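# Pour the ball from its gutter into another arm's box

## Task

Get the ball out of the gutter it starts in and into the box that sits at a different arm. The box has a roof and one open side. You may tip the ball from one gutter into another and from a gutter into the box. The task fails if the box is shifted, raised, rotated or tilted more than slightly. It also fails if the ball drops more than slightly below table-top height while no robot holds it, or if anything is knocked or placed outside the work area. A gutter holds the ball only while its open end is raised; with the handle pointing straight up the ball rolls out. Base positions in metres and headings in degrees counter-clockwise from +x: arm1 x=-1.78 y=+0.16 z=+0.86 facing -3; arm2 x=+0.00 y=+0.16 z=+0.92 facing +89; arm3 x=+1.78 y=-0.13 z=+0.94 facing +180. Finish with every gripper open and every arm pulled away. A ball kept in place only by a robot does not count.

## Robot and tools

Robots: three identical i2rt Big YAM arms, arm1, arm2 and arm3. Each has six revolute joints, a two-finger gripper and a wrist camera that, with joints 1 and 6 at 0 and the hand level and forward, rides on top of the hand looking at the fingertips. The hand reaches roughly 1.0 m from the joint-1 axis. Joints move at different speeds, so the hand can sweep a wide arc between two postures.

Frame: one shared scene frame in metres, origin on the floor, +z up. The hand point is halfway between the fingertips; the hand z axis runs along the fingers and its y axis is the direction in which the fingers open and close. Base positions and headings are listed in the task.

execute_actions(actions, cameras): actions is a list holding exactly one action or none (empty list = just report state and images). An action is an object keyed by arm name; each arm gets a "joints" object of absolute joint targets (not offsets), any subset of: joint1_rad, joint2_rad, joint3_rad, joint4_rad, joint5_rad, joint6_rad in radians, and gripper_m in metres. Ranges (and done-tolerance): joint1_rad -2.879 to 2.879 (±0.045), base yaw, positive counter-clockwise from above, 0 unfolds along the base heading; joint2_rad 0 to 3.141 (±0.14), shoulder, 0 = upper arm pointing back about level, increasing lifts it up then forward; joint3_rad 0 to 3.019 (±0.09), elbow, 0 = folded, increasing opens; joint4_rad -1.692 to 1.57 (±0.055), hand pitch, positive raises fingertips; joint5_rad -1.57 to 1.57 (±0.03), hand swing, positive toward the arm's right; joint6_rad -2.094 to 2.094 (±0.035), hand roll, positive clockwise viewed from behind; gripper_m 0 to 0.093 (±0.003), fingertip gap, grip force about 50-62 N per pad. Example: {"arm1": {"joints": {"gripper_m": 0.05}}, "arm2": {"joints": {"joint1_rad": 0.3}}}. All motions in one action start at once and may finish at different moments. A joint or arm left out keeps its previous target and may still push toward it. An unknown key or an out-of-range number rejects the whole call and nothing moves. cameras is an optional list of names: arm1_cam_wrist, arm2_cam_wrist, arm3_cam_wrist, cam_end_1, cam_end_2, cam_gap_1, cam_gap_2, cam_side, cam_top, or "all"; omitted/null/["all"] gives every camera, [] gives none. Wrist images are 616x616 fisheye; room cameras are 672x504. The "pictures" line lists the images in order. Room camera calibration is supplied but may be off by a couple of degrees and millimetres; wrist camera poses derive from joint readings and can be less exact.

wait(seconds): 0 to 10; commands nothing, the scene keeps running, then returns state and images like an empty action.

zoom_image(camera, region): region is [x0, y0, x1, y1] in pixels of that camera's most recent full image, origin top-left, at most 504 by 504.

finished_scene(scene): integer scene number; ends the scene irreversibly after the last command has been held, reports success and gives the next task.

Reading results: joint_positions are measured angles and gap. joint_status tells how each commanded motion ended: reached, "off_target" (stopped short, may still push), "contact_stop" or "time_out" (old target dropped, holds where it stopped, except a timed-out joint may keep pushing toward a target near its position; on_its_own names it and it moves on if freed), "not_followed" (a self/inter-arm collision check refused the arm targets, signalled by a "joint command not followed" line plus a "cause:" line; the gripper part still runs and the arm may retry those targets on later actions). on_its_own lists what the call did not command; "held at" is the target being held, not the position. Joint torques, in joint order without the gripper, are raw drive outputs with offsets and noise; they are nonzero in free air. "MOTOR HOT" warns from 85 °C; an "OVER-TEMPERATURE FAULT" at 100 °C makes that arm and gripper go limp and fall, and its joints read "limit_stop_at_motor_heat": resend targets after. If a result reports a stop, the later motion calls in the same reply are skipped.

Cautions: the arm does not stop on contact and keeps pressing hard; ease a stalled joint by sending it its reported position. Tiny target changes may not move a joint. A loaded joint sags. The clearance check can react late and ignores fingers, gripper housings and wrist cameras, so keep arms apart; robots squeezing each other end the run, and hard hits can. Objects touching robots are fine. While you are composing a reply the robots keep holding the last command and heat builds under load. Loose objects may get a brief random push. Avoid dropping, slamming or shoving things, keep the box untouched, and keep the ball in a raised-open-end gutter until pouring.

Each tool is called after "Emit:" in YAML: its name, and indented under it one key for each argument.

## Session

Emit:
execute_actions:
  actions: []

Scene clock: 0.00 s.
Joint torques (N m, as the arm reports them, + toward a larger angle): no reading
Motor temperatures (°C, as the motors report them): arm1=[26 23 25 24 22 25] | arm2=[24 26 24 23 23 25] | arm3=[25 23 24 24 26 25]
arm1.joint_positions: joint1_rad=+0.767 joint2_rad=+0.390 joint3_rad=+1.356 joint4_rad=-1.495 joint5_rad=+0.051 joint6_rad=-0.444 gripper_m=+0.095
arm1.joint_status: not commanded
arm1.hand: x=-1.6783 y=+0.2323 z=+1.3896 quat_wxyz=(-0.496, +0.464, -0.732, -0.045) (m; scene frame)
arm2.joint_positions: joint1_rad=-0.180 joint2_rad=+0.285 joint3_rad=+1.413 joint4_rad=-1.613 joint5_rad=-0.079 joint6_rad=-0.748 gripper_m=+0.094
arm2.joint_status: not commanded
arm2.hand: x=-0.0009 y=+0.2227 z=+1.4529 quat_wxyz=(-0.480, +0.757, -0.400, -0.191) (m; scene frame)
arm3.joint_positions: joint1_rad=-0.842 joint2_rad=+0.468 joint3_rad=+1.512 joint4_rad=-1.540 joint5_rad=+0.053 joint6_rad=-0.402 gripper_m=+0.095
arm3.joint_status: not commanded
arm3.hand: x=+1.6989 y=-0.0301 z=+1.5146 quat_wxyz=(-0.320, +0.837, -0.201, -0.397) (m; scene frame)
pictures: arm1_cam_wrist, arm2_cam_wrist, arm3_cam_wrist, cam_end_1, cam_end_2, cam_gap_1, cam_gap_2, cam_side, cam_top
Images, in order (width x height): arm1_cam_wrist 616x616, arm2_cam_wrist 616x616, arm3_cam_wrist 616x616, cam_end_1 672x504, cam_end_2 672x504, cam_gap_1 672x504, cam_gap_2 672x504, cam_side 672x504, cam_top 672x504.

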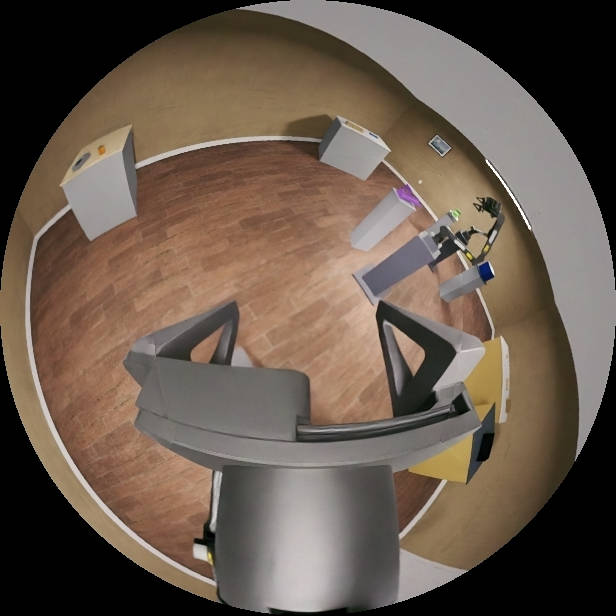

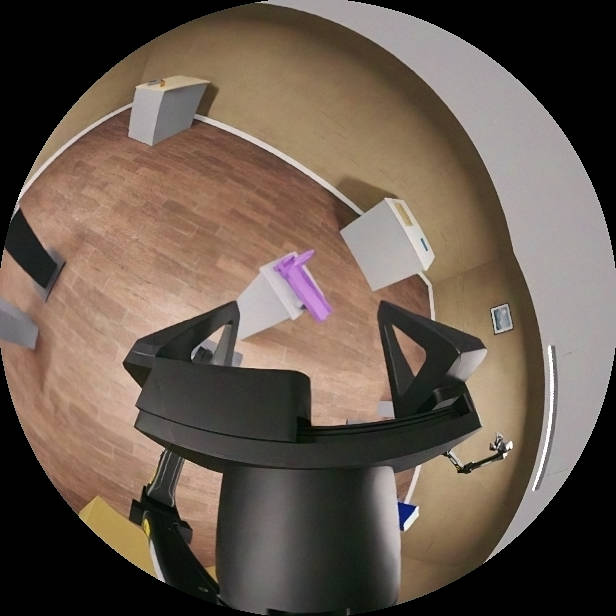

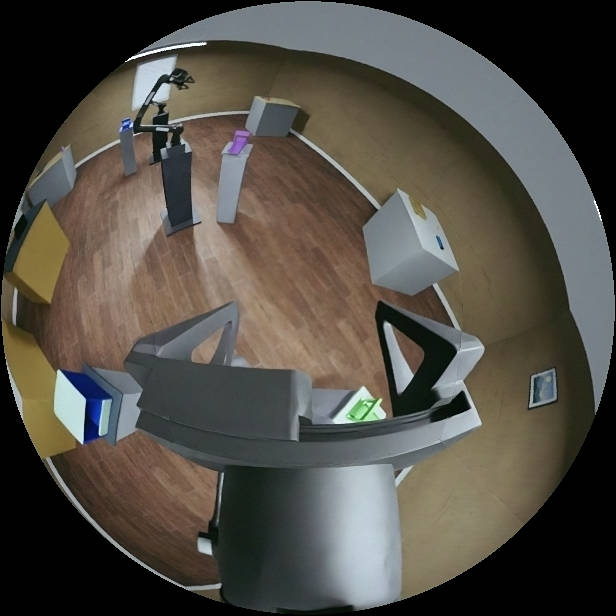

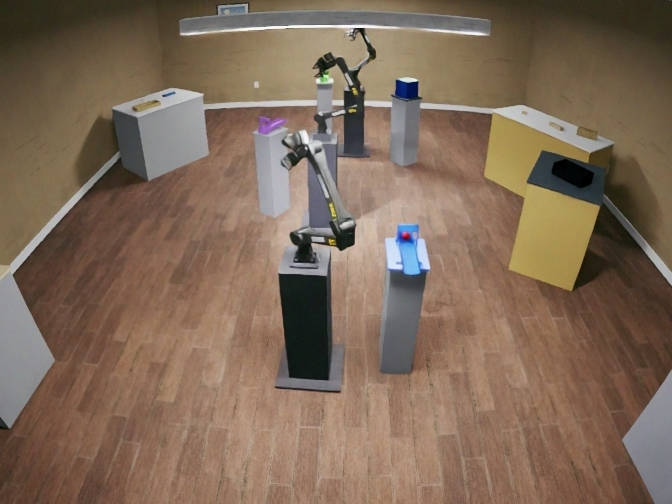

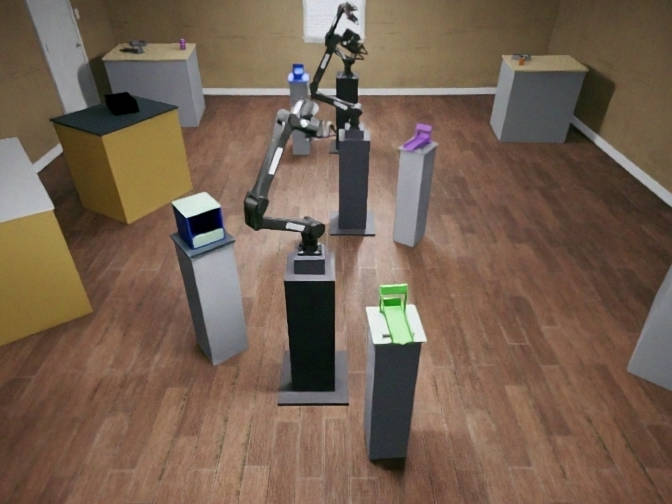

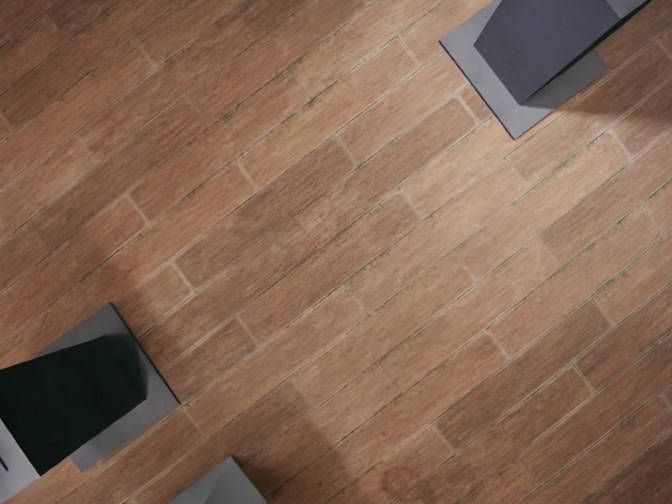

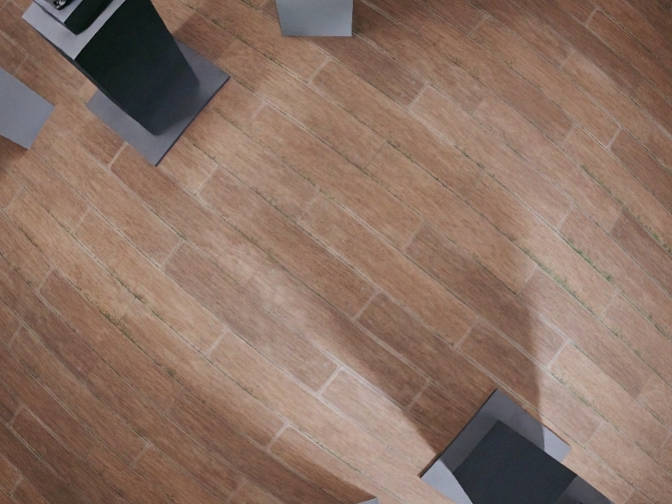

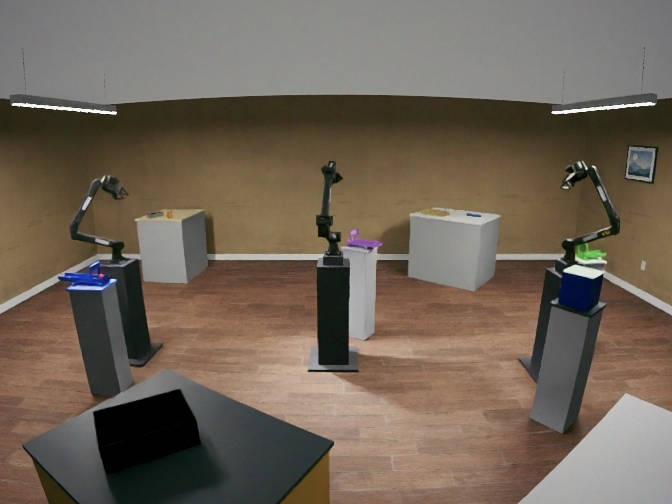

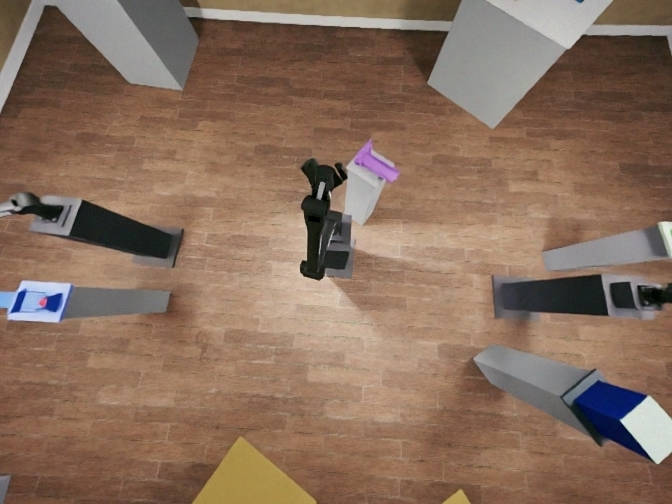

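Emit:
zoom_image:
  camera: "cam_end_1"
  region: [360, 210, 460, 290]

Emit:
zoom_image:
  camera: "cam_side"
  region: [40, 240, 160, 320]

Emit:
zoom_image:
  camera: "cam_top"
  region: [0, 260, 120, 340]

Emit:
zoom_image:
  camera: "cam_top"
  region: [320, 120, 430, 210]

Emit:
zoom_image:
  camera: "cam_end_2"
  region: [150, 170, 450, 370]

Region (360, 210, 460, 290) of cam_end_1's 672x504 image, scaled by 5.040, with more detail than that image has; it fills the top 403 rows of this view, and the rest is white.

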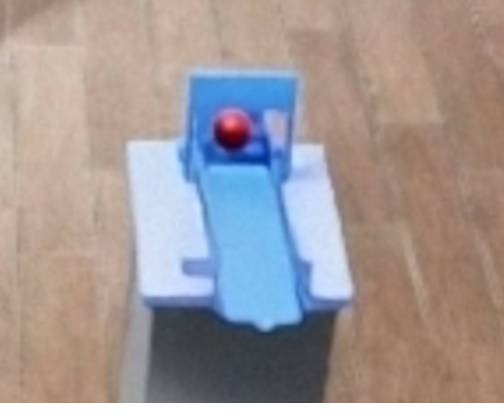

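Region (40, 240, 160, 320) of cam_side's 672x504 image, scaled by 4.200, with more detail than that image has.

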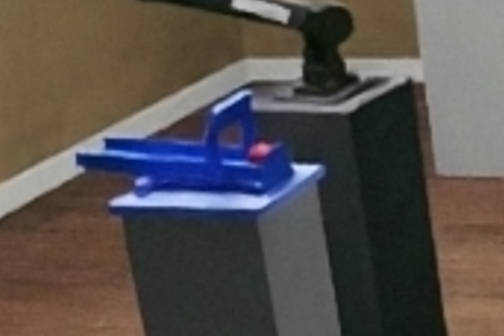

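Region (0, 260, 120, 340) of cam_top's 672x504 image, scaled by 4.200, with more detail than that image has.

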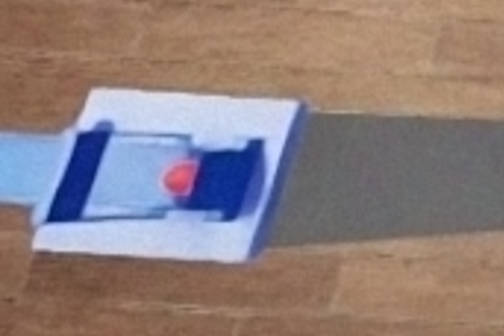

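Region (320, 120, 430, 210) of cam_top's 672x504 image, scaled by 4.582, with more detail than that image has; it fills the top 412 rows of this view, and the rest is white.

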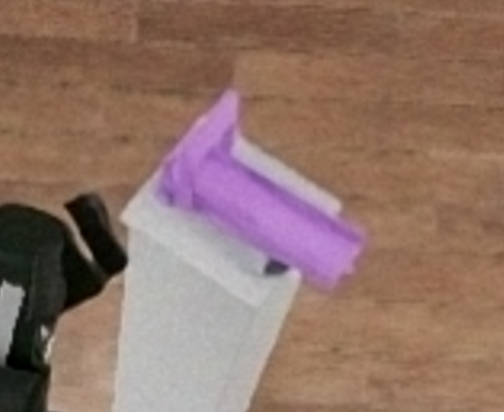

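Region (150, 170, 450, 370) of cam_end_2's 672x504 image, scaled by 1.680, with more detail than that image has.

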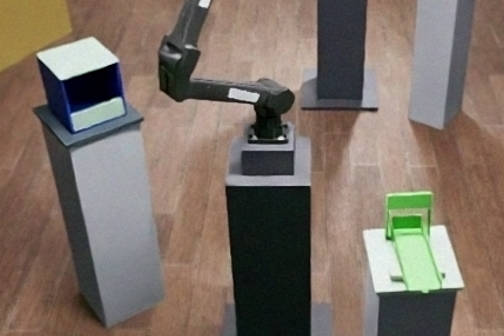

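Emit:
zoom_image:
  camera: "cam_side"
  region: [520, 230, 640, 320]

Emit:
zoom_image:
  camera: "cam_top"
  region: [540, 210, 672, 480]

Emit:
zoom_image:
  camera: "cam_end_2"
  region: [160, 180, 250, 260]

Emit:
zoom_image:
  camera: "cam_end_2"
  region: [350, 270, 440, 360]

Region (520, 230, 640, 320) of cam_side's 672x504 image, scaled by 4.200, with more detail than that image has; it fills the top 378 rows of this view, and the rest is white.

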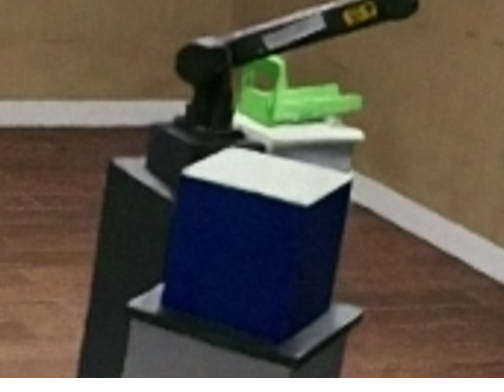

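Region (540, 210, 672, 480) of cam_top's 672x504 image, scaled by 1.867, with more detail than that image has; it fills the left 246 columns of this view, and the rest is white.

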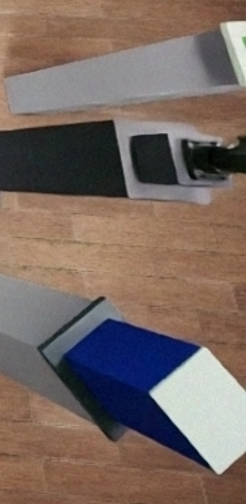

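Region (160, 180, 250, 260) of cam_end_2's 672x504 image, scaled by 5.600, with more detail than that image has.

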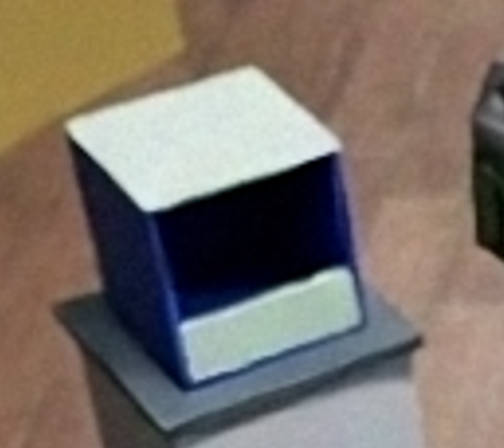

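Region (350, 270, 440, 360) of cam_end_2's 672x504 image, scaled by 5.600, with more detail than that image has.

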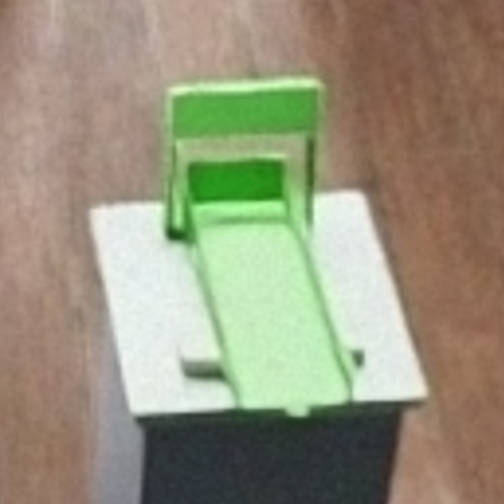

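Emit:
execute_actions:
  actions:
    - {"arm1":{"joints":{"joint1_rad":-1.32,"joint2_rad":1.6,"joint3_rad":1.6,"joint4_rad":-1.3,"joint5_rad":0,"joint6_rad":0}},"arm2":{"joints":{"joint1_rad":-0.385,"joint2_rad":1.5,"joint3_rad":1.4,"joint4_rad":-1.3,"joint5_rad":0,"joint6_rad":0}},"arm3":{"joints":{"joint1_rad":-2.32,"joint2_rad":1.8,"joint3_rad":1.9,"joint4_rad":-1.5,"joint5_rad":0,"joint6_rad":-0.75}}}
  cameras: ["arm1_cam_wrist","arm2_cam_wrist","arm3_cam_wrist","cam_side"]

Scene clock: 122.10 s.
Joint torques (N m, as the arm reports them, + toward a larger angle): arm1=[ -0.33 -18.71   8.58   0.61  -0.07  -0.07] | arm2=[  1.43 -12.33  11.93   1.12  -0.01   0.05] | arm3=[  1.05 -21.66  10.55   0.14  -0.08  -0.05]
Motor temperatures (°C, as the motors report them): arm1=[26 25 33 24 22 25] | arm2=[24 27 28 23 23 25] | arm3=[25 24 29 24 26 25]
arm1.joint_positions: joint1_rad=-1.325 joint2_rad=+1.619 joint3_rad=+1.593 joint4_rad=-1.302 joint5_rad=+0.002 joint6_rad=-0.008 gripper_m=+0.095
arm1.joint_status: all done
arm1.hand: x=-1.6751 y=-0.3825 z=+1.1187 quat_wxyz=(-0.093, -0.628, -0.769, +0.078) (m; scene frame)
arm2.joint_positions: joint1_rad=-0.382 joint2_rad=+1.498 joint3_rad=+1.389 joint4_rad=-1.311 joint5_rad=-0.002 joint6_rad=-0.008 gripper_m=+0.094
arm2.joint_status: all done
arm2.hand: x=+0.1865 y=+0.6034 z=+1.1472 quat_wxyz=(-0.061, +0.555, -0.829, -0.042) (m; scene frame)
arm3.joint_positions: joint1_rad=-2.327 joint2_rad=+1.810 joint3_rad=+1.868 joint4_rad=-1.493 joint5_rad=+0.001 joint6_rad=-0.738 gripper_m=+0.095
arm3.joint_status: all done
arm3.hand: x=+2.1858 y=+0.3002 z=+1.2066 quat_wxyz=(-0.073, +0.697, -0.713, +0.002) (m; scene frame)
pictures: arm1_cam_wrist, arm2_cam_wrist, arm3_cam_wrist, cam_side
camera_calibration (this result's frames):
arm1_cam_wrist: T_world_to_cam=[[-0.979458, -0.201176, 0.013787, -1.73498], [-0.182781, 0.914615, 0.360653, -0.352915], [-0.0851644, 0.350725, -0.932598, 1.16341], [0, 0, 0, 1]] pos_world=[-1.66477, -0.43429, 1.23619]
arm2_cam_wrist: T_world_to_cam=[[0.925095, -0.379517, -0.0128446, 0.0716447], [-0.333777, -0.828799, 0.449094, 0.054378], [-0.181084, -0.411167, -0.893392, 1.43168], [0, 0, 0, 1]] pos_world=[0.211127, 0.660919, 1.25555]
arm3_cam_wrist: T_world_to_cam=[[0.994323, -0.0412858, 0.0980707, -2.27884], [-0.0844375, -0.866995, 0.491111, -0.140189], [0.0647509, -0.496603, -0.865559, 1.17348], [0, 0, 0, 1]] pos_world=[2.17808, 0.367129, 1.30806]
Images, in order (width x height): arm1_cam_wrist 616x616, arm2_cam_wrist 616x616, arm3_cam_wrist 616x616, cam_side 672x504.

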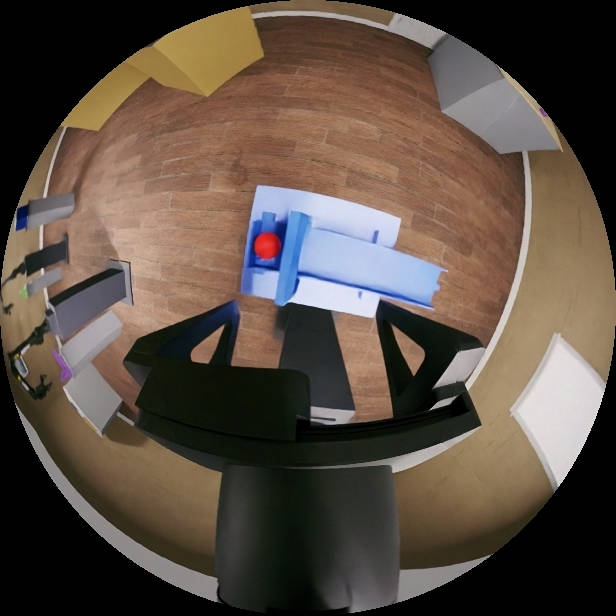

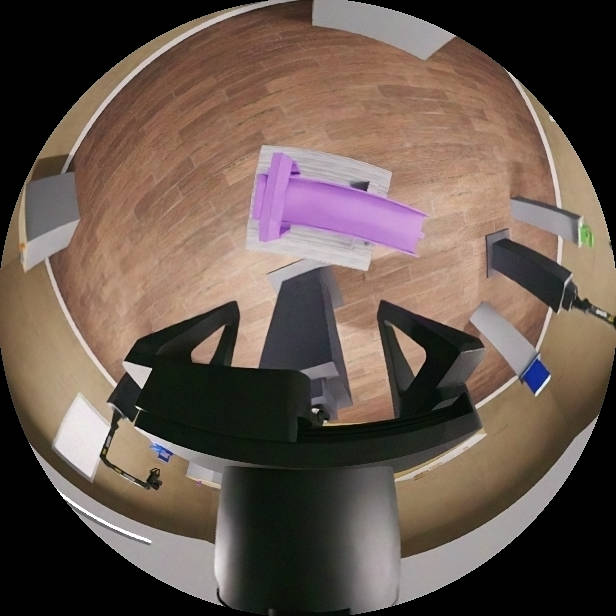

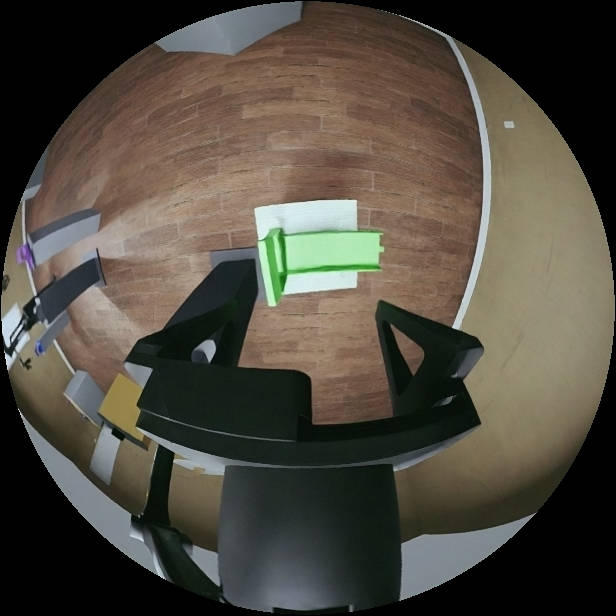

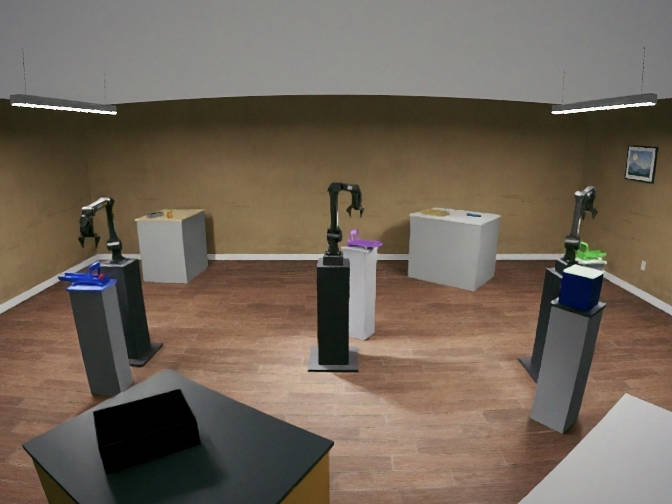

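Emit:
execute_actions:
  actions:
    - {"arm1":{"joints":{"joint4_rad":-0.4}},"arm2":{"joints":{"joint3_rad":2.1}},"arm3":{"joints":{"joint2_rad":1.2}}}
  cameras: []

Scene clock: 158.13 s.
Joint torques (N m, as the arm reports them, + toward a larger angle): arm1=[ -0.33 -20.14   9.39   2.34  -0.08  -0.08] | arm2=[  1.42 -11.5   13.43   2.12   0.     0.05] | arm3=[ 0.46 -9.17  8.73  1.39 -0.01 -0.04]
Motor temperatures (°C, as the motors report them): arm1=[26 28 36 24 22 25] | arm2=[24 28 32 23 23 25] | arm3=[25 28 34 24 26 25]
arm1.joint_positions: joint1_rad=-1.325 joint2_rad=+1.618 joint3_rad=+1.593 joint4_rad=-0.424 joint5_rad=+0.002 joint6_rad=-0.008 gripper_m=+0.095
arm1.joint_status: all done
arm1.hand: x=-1.6439 y=-0.5417 z=+1.2507 quat_wxyz=(-0.409, -0.536, -0.656, +0.340) (m; scene frame)
arm2.joint_positions: joint1_rad=-0.382 joint2_rad=+1.489 joint3_rad=+2.068 joint4_rad=-1.310 joint5_rad=-0.002 joint6_rad=-0.008 gripper_m=+0.094
arm2.joint_status: all done
arm2.hand: x=+0.2192 y=+0.6806 z=+1.4765 quat_wxyz=(-0.339, +0.509, -0.759, -0.224) (m; scene frame)
arm3.joint_positions: joint1_rad=-2.327 joint2_rad=+1.212 joint3_rad=+1.890 joint4_rad=-1.493 joint5_rad=+0.001 joint6_rad=-0.738 gripper_m=+0.095
arm3.joint_status: all done
arm3.hand: x=+2.0621 y=+0.1740 z=+1.5140 quat_wxyz=(-0.374, +0.649, -0.663, -0.009) (m; scene frame)
pictures: none
No camera images: the call's "cameras" was empty. Leave "cameras" out to get every camera's image.

Emit:
execute_actions:
  actions:
    - {"arm1":{"joints":{"joint4_rad":-1.3,"joint6_rad":0.15}},"arm2":{"joints":{"joint3_rad":1.4}},"arm3":{"joints":{"joint2_rad":1.75}}}
  cameras: ["arm1_cam_wrist","arm2_cam_wrist","arm3_cam_wrist","cam_side","cam_end_1"]

Emit:
zoom_image:
  camera: "cam_side"
  region: [320, 200, 400, 260]

Emit:
zoom_image:
  camera: "cam_side"
  region: [50, 220, 130, 300]

Emit:
zoom_image:
  camera: "arm1_cam_wrist"
  region: [200, 160, 480, 340]

Scene clock: 212.30 s.
Joint torques (N m, as the arm reports them, + toward a larger angle): arm1=[ -0.31 -18.44   8.6    0.07  -0.06  -0.06] | arm2=[  1.41 -13.25  11.09   0.99   0.     0.05] | arm3=[  1.09 -19.09  10.34   0.49  -0.04  -0.09]
Motor temperatures (°C, as the motors report them): arm1=[26 30 40 25 22 25] | arm2=[24 29 35 23 23 25] | arm3=[25 26 33 24 26 25]
arm1.joint_positions: joint1_rad=-1.325 joint2_rad=+1.616 joint3_rad=+1.593 joint4_rad=-1.287 joint5_rad=+0.002 joint6_rad=+0.141 gripper_m=+0.095
arm1.joint_status: all done
arm1.hand: x=-1.6745 y=-0.3858 z=+1.1210 quat_wxyz=(-0.105, -0.682, -0.719, +0.076) (m; scene frame)
arm2.joint_positions: joint1_rad=-0.382 joint2_rad=+1.503 joint3_rad=+1.395 joint4_rad=-1.308 joint5_rad=-0.002 joint6_rad=-0.008 gripper_m=+0.094
arm2.joint_status: all done
arm2.hand: x=+0.1877 y=+0.6063 z=+1.1474 quat_wxyz=(-0.063, +0.555, -0.829, -0.043) (m; scene frame)
arm3.joint_positions: joint1_rad=-2.327 joint2_rad=+1.753 joint3_rad=+1.871 joint4_rad=-1.494 joint5_rad=+0.001 joint6_rad=-0.739 gripper_m=+0.095
arm3.joint_status: all done
arm3.hand: x=+2.1799 y=+0.2944 z=+1.2400 quat_wxyz=(-0.102, +0.695, -0.711, +0.001) (m; scene frame)
pictures: arm1_cam_wrist, arm2_cam_wrist, arm3_cam_wrist, cam_end_1, cam_side
camera_calibration (this result's frames):
arm1_cam_wrist: T_world_to_cam=[[-0.997972, -0.0588697, -0.0242189, -1.66854], [-0.0636139, 0.936279, 0.34545, -0.125668], [0.00233911, 0.34629, -0.938125, 1.31784], [0, 0, 0, 1]] pos_world=[-1.67623, -0.436921, 1.2393]
arm2_cam_wrist: T_world_to_cam=[[0.925114, -0.379473, -0.0128054, 0.0715393], [-0.334441, -0.830371, 0.445683, 0.0620983], [-0.179758, -0.408025, -0.8951, 1.43306], [0, 0, 0, 1]] pos_world=[0.212191, 0.663438, 1.25598]
arm3_cam_wrist: T_world_to_cam=[[0.98957, -0.0450919, 0.13681, -2.31307], [-0.102617, -0.887199, 0.449831, -0.0653085], [0.101094, -0.459179, -0.882573, 1.13073], [0, 0, 0, 1]] pos_world=[2.16794, 0.356966, 1.34378]
Images, in order (width x height): arm1_cam_wrist 616x616, arm2_cam_wrist 616x616, arm3_cam_wrist 616x616, cam_end_1 672x504, cam_side 672x504.

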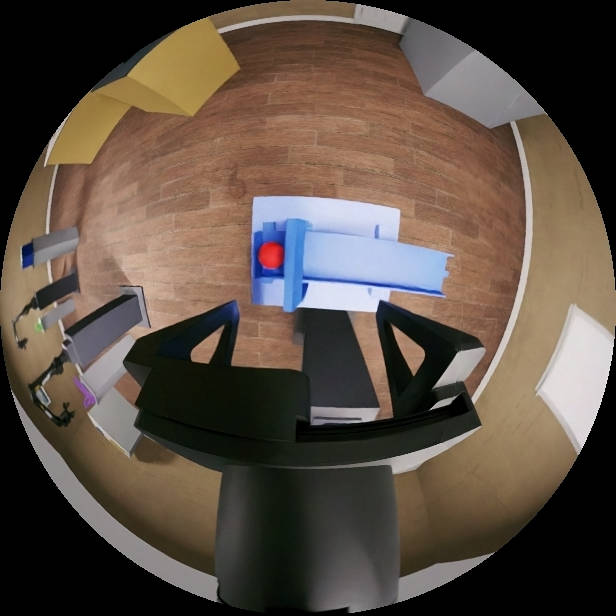

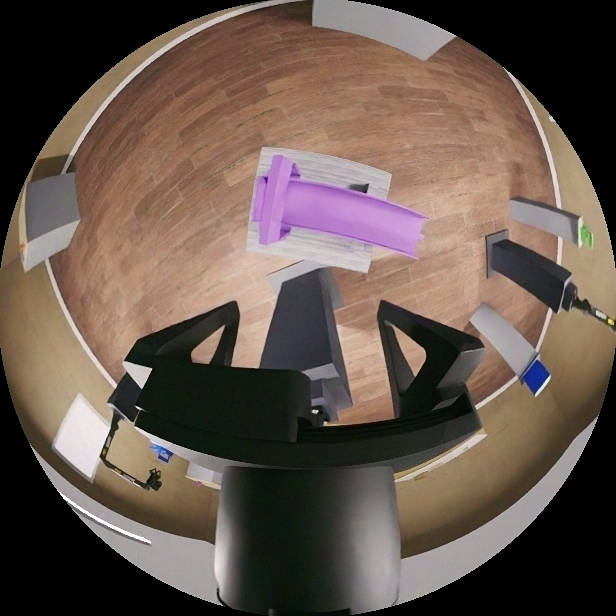

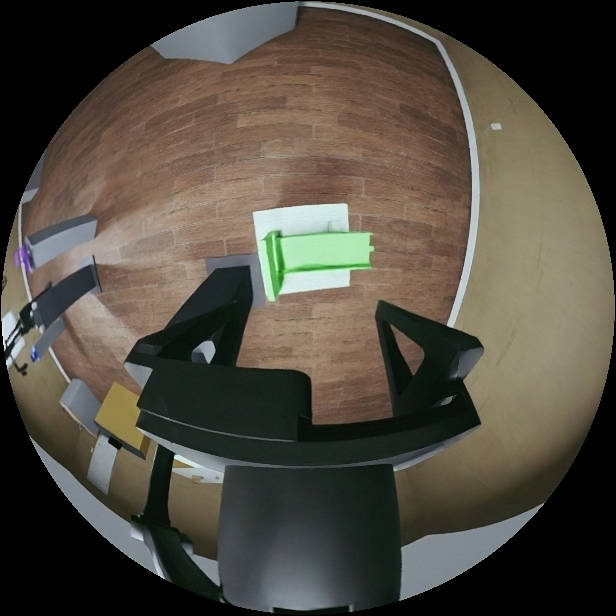

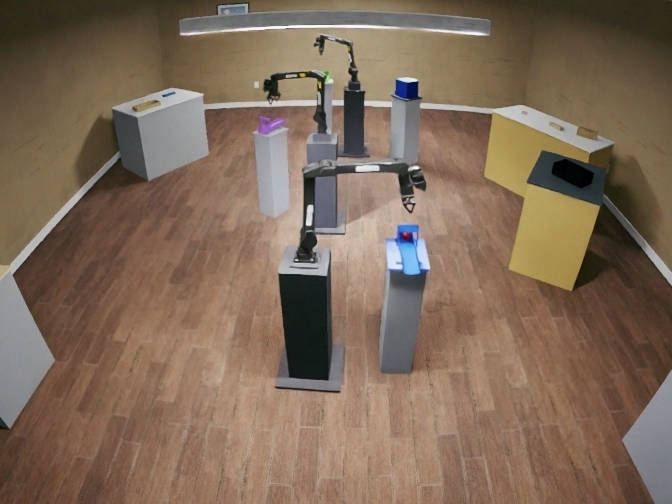

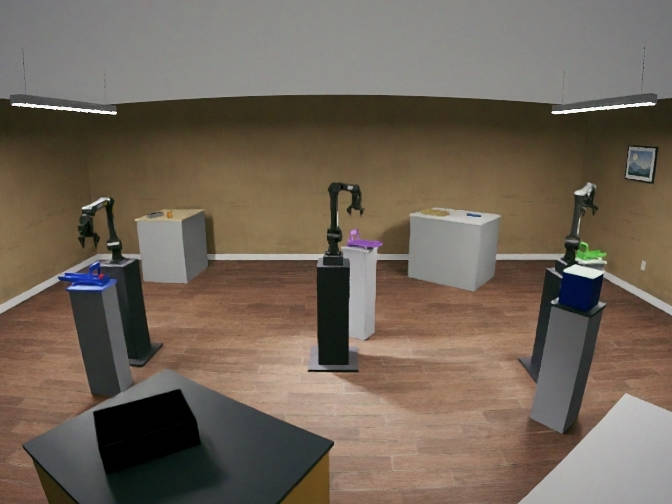

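Region (320, 200, 400, 260) of cam_side's 672x504 image, scaled by 6.300, with more detail than that image has; it fills the top 378 rows of this view, and the rest is white.

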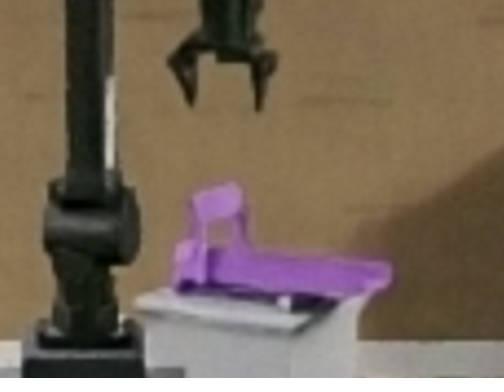

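Region (50, 220, 130, 300) of cam_side's 672x504 image, scaled by 6.300, with more detail than that image has.

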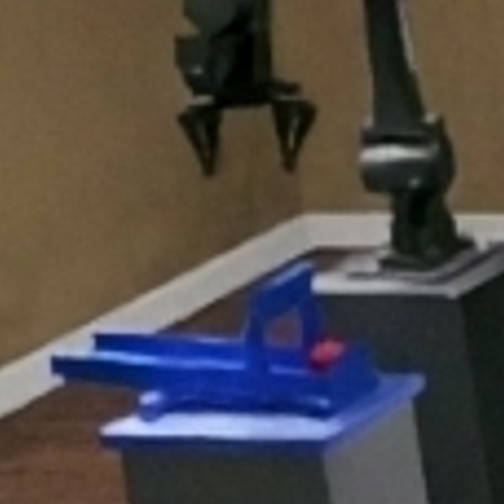

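Region (200, 160, 480, 340) of arm1_cam_wrist's 616x616 image, scaled by 1.800, with more detail than that image has; it fills the top 324 rows of this view, and the rest is white.

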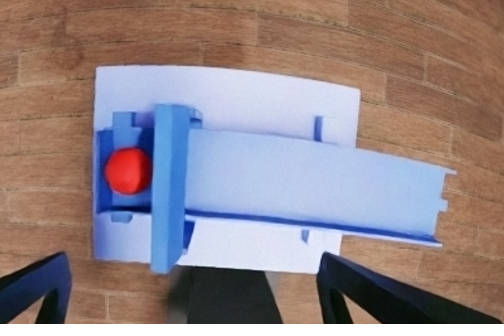

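Emit:
zoom_image:
  camera: "arm2_cam_wrist"
  region: [200, 120, 480, 320]

Emit:
zoom_image:
  camera: "arm3_cam_wrist"
  region: [200, 160, 480, 340]

Region (200, 120, 480, 320) of arm2_cam_wrist's 616x616 image, scaled by 1.800, with more detail than that image has; it fills the top 360 rows of this view, and the rest is white.

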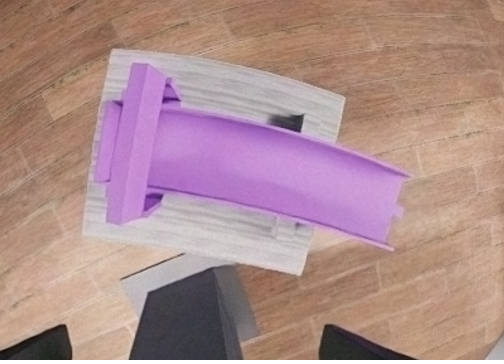

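Region (200, 160, 480, 340) of arm3_cam_wrist's 616x616 image, scaled by 1.800, with more detail than that image has; it fills the top 324 rows of this view, and the rest is white.

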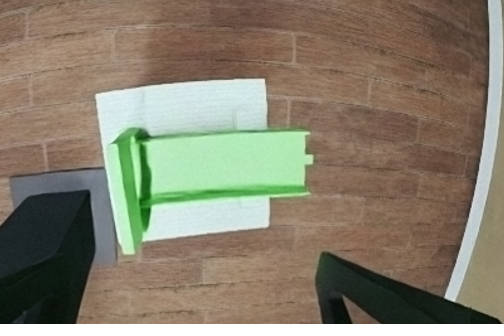

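Emit:
execute_actions:
  actions:
    - {"arm1":{"joints":{"joint1_rad":-1.25,"joint2_rad":1.84,"joint3_rad":1.725,"joint4_rad":-1.435,"joint5_rad":0.17,"joint6_rad":0.1}},"arm2":{"joints":{"joint1_rad":-0.257,"joint2_rad":1.865,"joint3_rad":1.61,"joint4_rad":-1.333,"joint5_rad":0.166,"joint6_rad":0.22}},"arm3":{"joints":{"joint1_rad":-2.265,"joint2_rad":1.755,"joint3_rad":1.44,"joint4_rad":-1.12,"joint5_rad":0.128,"joint6_rad":-0.70}}}
  cameras: ["arm1_cam_wrist","arm2_cam_wrist","arm3_cam_wrist","cam_side"]

Scene clock: 282.63 s.
Joint torques (N m, as the arm reports them, + toward a larger angle): arm1=[ -1.19 -21.88  10.42  -0.36   0.24  -0.2 ] | arm2=[  1.29 -19.39  12.48  -0.14   0.11   0.09] | arm3=[  0.17 -18.19   8.2    1.03   0.15   0.1 ]
Motor temperatures (°C, as the motors report them): arm1=[26 31 41 24 22 25] | arm2=[24 30 35 23 23 25] | arm3=[25 30 38 24 26 25]
arm1.joint_positions: joint1_rad=-1.245 joint2_rad=+1.856 joint3_rad=+1.686 joint4_rad=-1.422 joint5_rad=+0.167 joint6_rad=+0.109 gripper_m=+0.095
arm1.joint_status: all done
arm1.hand: x=-1.6549 y=-0.3952 z=+1.0283 quat_wxyz=(+0.056, -0.643, -0.761, +0.063) (m; scene frame)
arm2.joint_positions: joint1_rad=-0.250 joint2_rad=+1.879 joint3_rad=+1.584 joint4_rad=-1.323 joint5_rad=+0.164 joint6_rad=+0.212 gripper_m=+0.094
arm2.joint_status: all done
arm2.hand: x=+0.1746 y=+0.6901 z=+1.0346 quat_wxyz=(-0.038, +0.519, -0.851, +0.077) (m; scene frame)
arm3.joint_positions: joint1_rad=-2.264 joint2_rad=+1.756 joint3_rad=+1.433 joint4_rad=-1.133 joint5_rad=+0.126 joint6_rad=-0.712 gripper_m=+0.095
arm3.joint_status: all done
arm3.hand: x=+2.1485 y=+0.2781 z=+1.0716 quat_wxyz=(-0.067, +0.706, -0.702, +0.062) (m; scene frame)
pictures: arm1_cam_wrist, arm2_cam_wrist, arm3_cam_wrist, cam_side
camera_calibration (this result's frames):
arm1_cam_wrist: T_world_to_cam=[[-0.969636, -0.168499, 0.177241, -1.85542], [-0.0387795, 0.821525, 0.568852, -0.317595], [-0.241459, 0.544706, -0.803114, 0.770156], [0, 0, 0, 1]] pos_world=[-1.62544, -0.471233, 1.12805]
arm2_cam_wrist: T_world_to_cam=[[0.878354, -0.451164, 0.15794, -0.00500737], [-0.452049, -0.67659, 0.581273, -0.0483064], [-0.155389, -0.58196, -0.798234, 1.37957], [0, 0, 0, 1]] pos_world=[0.196932, 0.767912, 1.13009]
arm3_cam_wrist: T_world_to_cam=[[0.984199, -0.00894626, 0.176842, -2.3011], [-0.108644, -0.819141, 0.563209, -0.134682], [0.13982, -0.573523, -0.807169, 0.845584], [0, 0, 0, 1]] pos_world=[2.13187, 0.354052, 1.16531]
Images, in order (width x height): arm1_cam_wrist 616x616, arm2_cam_wrist 616x616, arm3_cam_wrist 616x616, cam_side 672x504.

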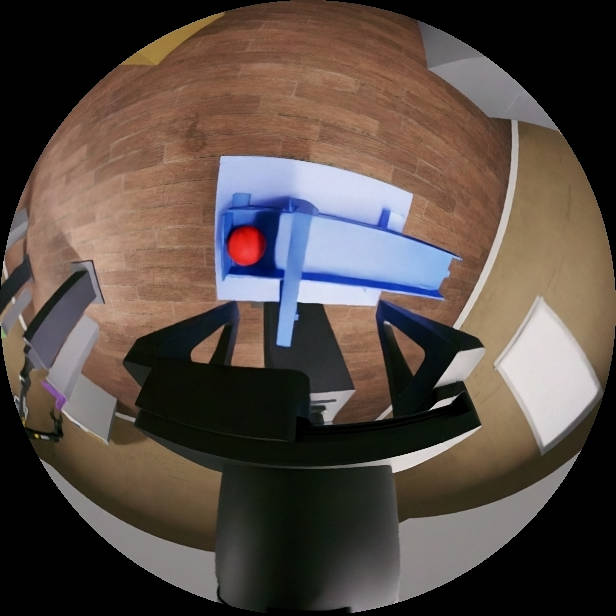

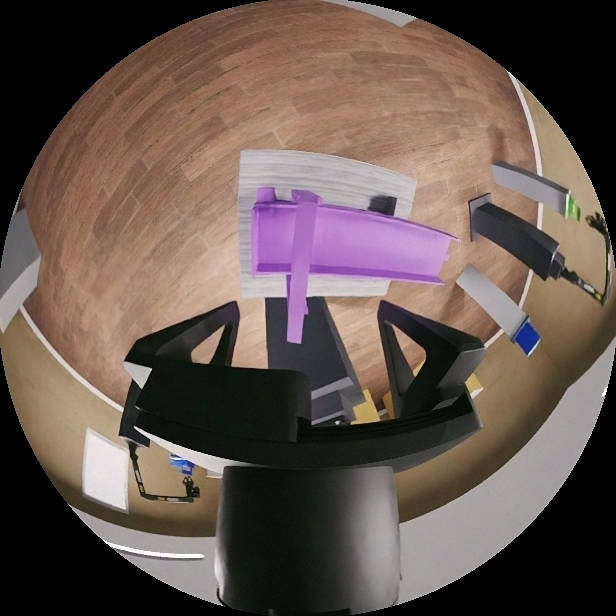

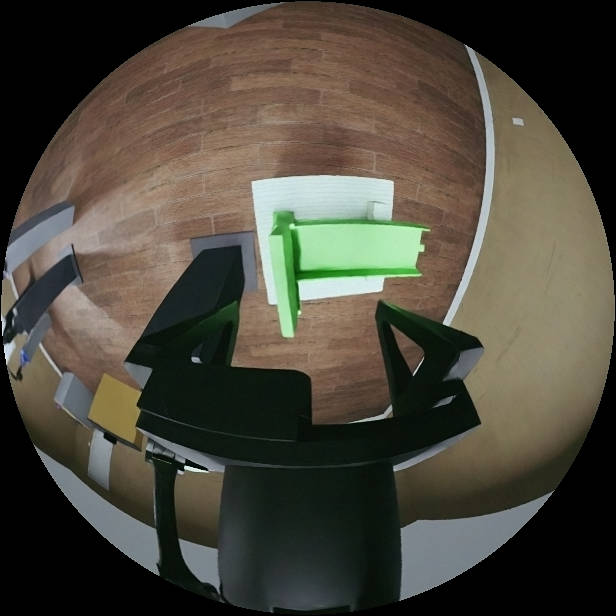

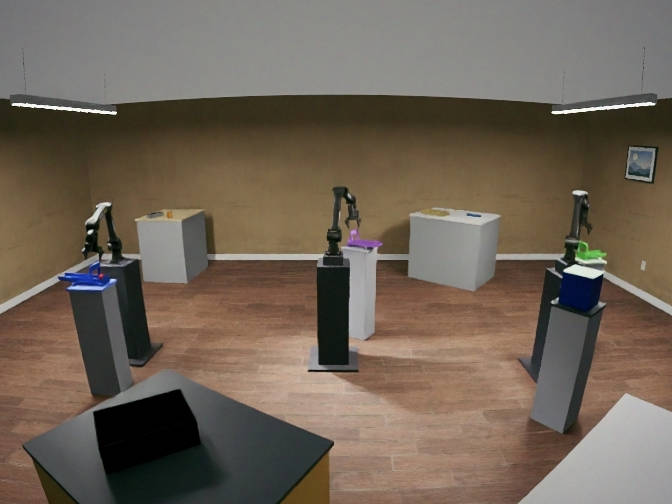

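Emit:
zoom_image:
  camera: "arm1_cam_wrist"
  region: [200, 170, 420, 370]

Emit:
zoom_image:
  camera: "cam_side"
  region: [60, 230, 130, 290]

Emit:
zoom_image:
  camera: "cam_side"
  region: [330, 210, 390, 255]

Emit:
zoom_image:
  camera: "cam_side"
  region: [560, 220, 620, 270]

Region (200, 170, 420, 370) of arm1_cam_wrist's 616x616 image, scaled by 2.291, with more detail than that image has; it fills the top 458 rows of this view, and the rest is white.

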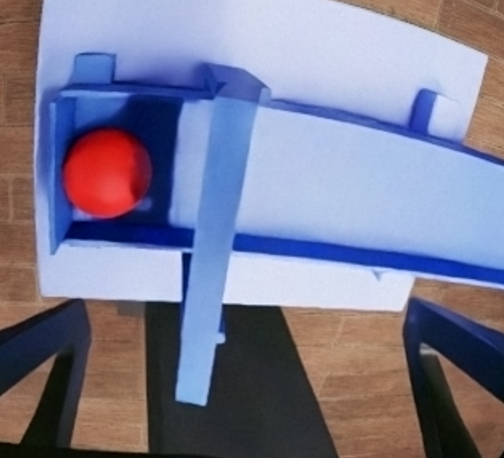

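Region (60, 230, 130, 290) of cam_side's 672x504 image, scaled by 7.200, with more detail than that image has; it fills the top 432 rows of this view, and the rest is white.

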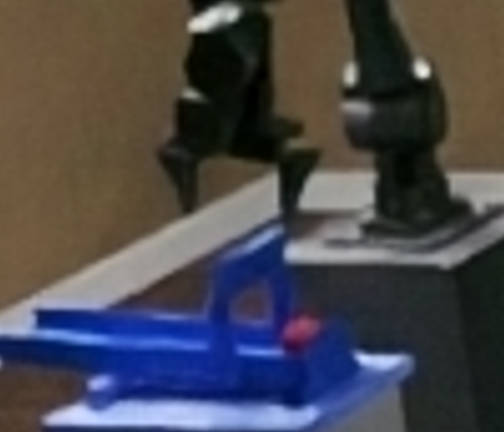

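Region (330, 210, 390, 255) of cam_side's 672x504 image, scaled by 8.400, with more detail than that image has; it fills the top 378 rows of this view, and the rest is white.

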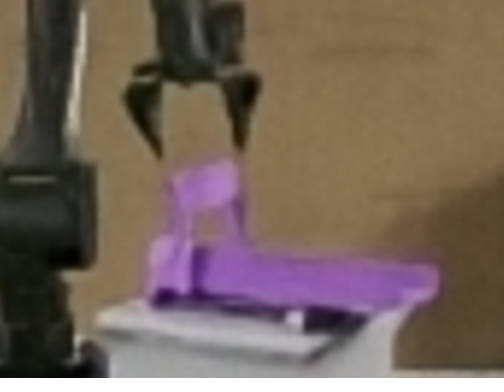

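Region (560, 220, 620, 270) of cam_side's 672x504 image, scaled by 8.400, with more detail than that image has.

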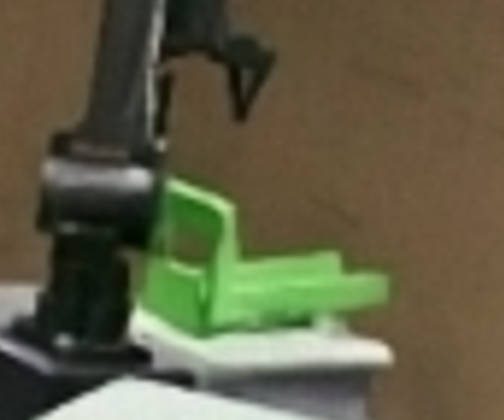

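Emit:
zoom_image:
  camera: "arm2_cam_wrist"
  region: [200, 170, 420, 370]

Emit:
zoom_image:
  camera: "arm3_cam_wrist"
  region: [200, 170, 420, 370]

Region (200, 170, 420, 370) of arm2_cam_wrist's 616x616 image, scaled by 2.291, with more detail than that image has; it fills the top 458 rows of this view, and the rest is white.

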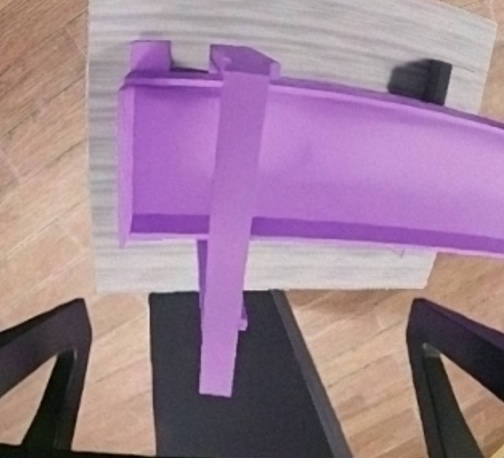

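Region (200, 170, 420, 370) of arm3_cam_wrist's 616x616 image, scaled by 2.291, with more detail than that image has; it fills the top 458 rows of this view, and the rest is white.

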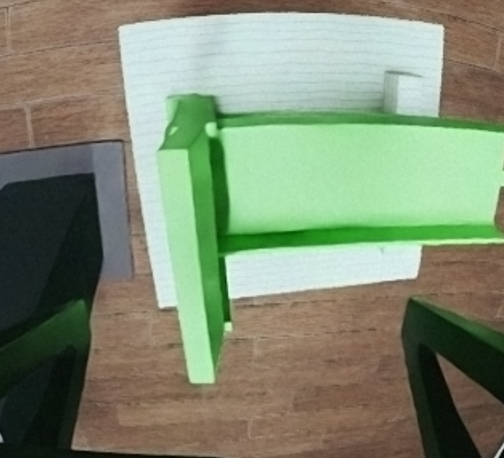

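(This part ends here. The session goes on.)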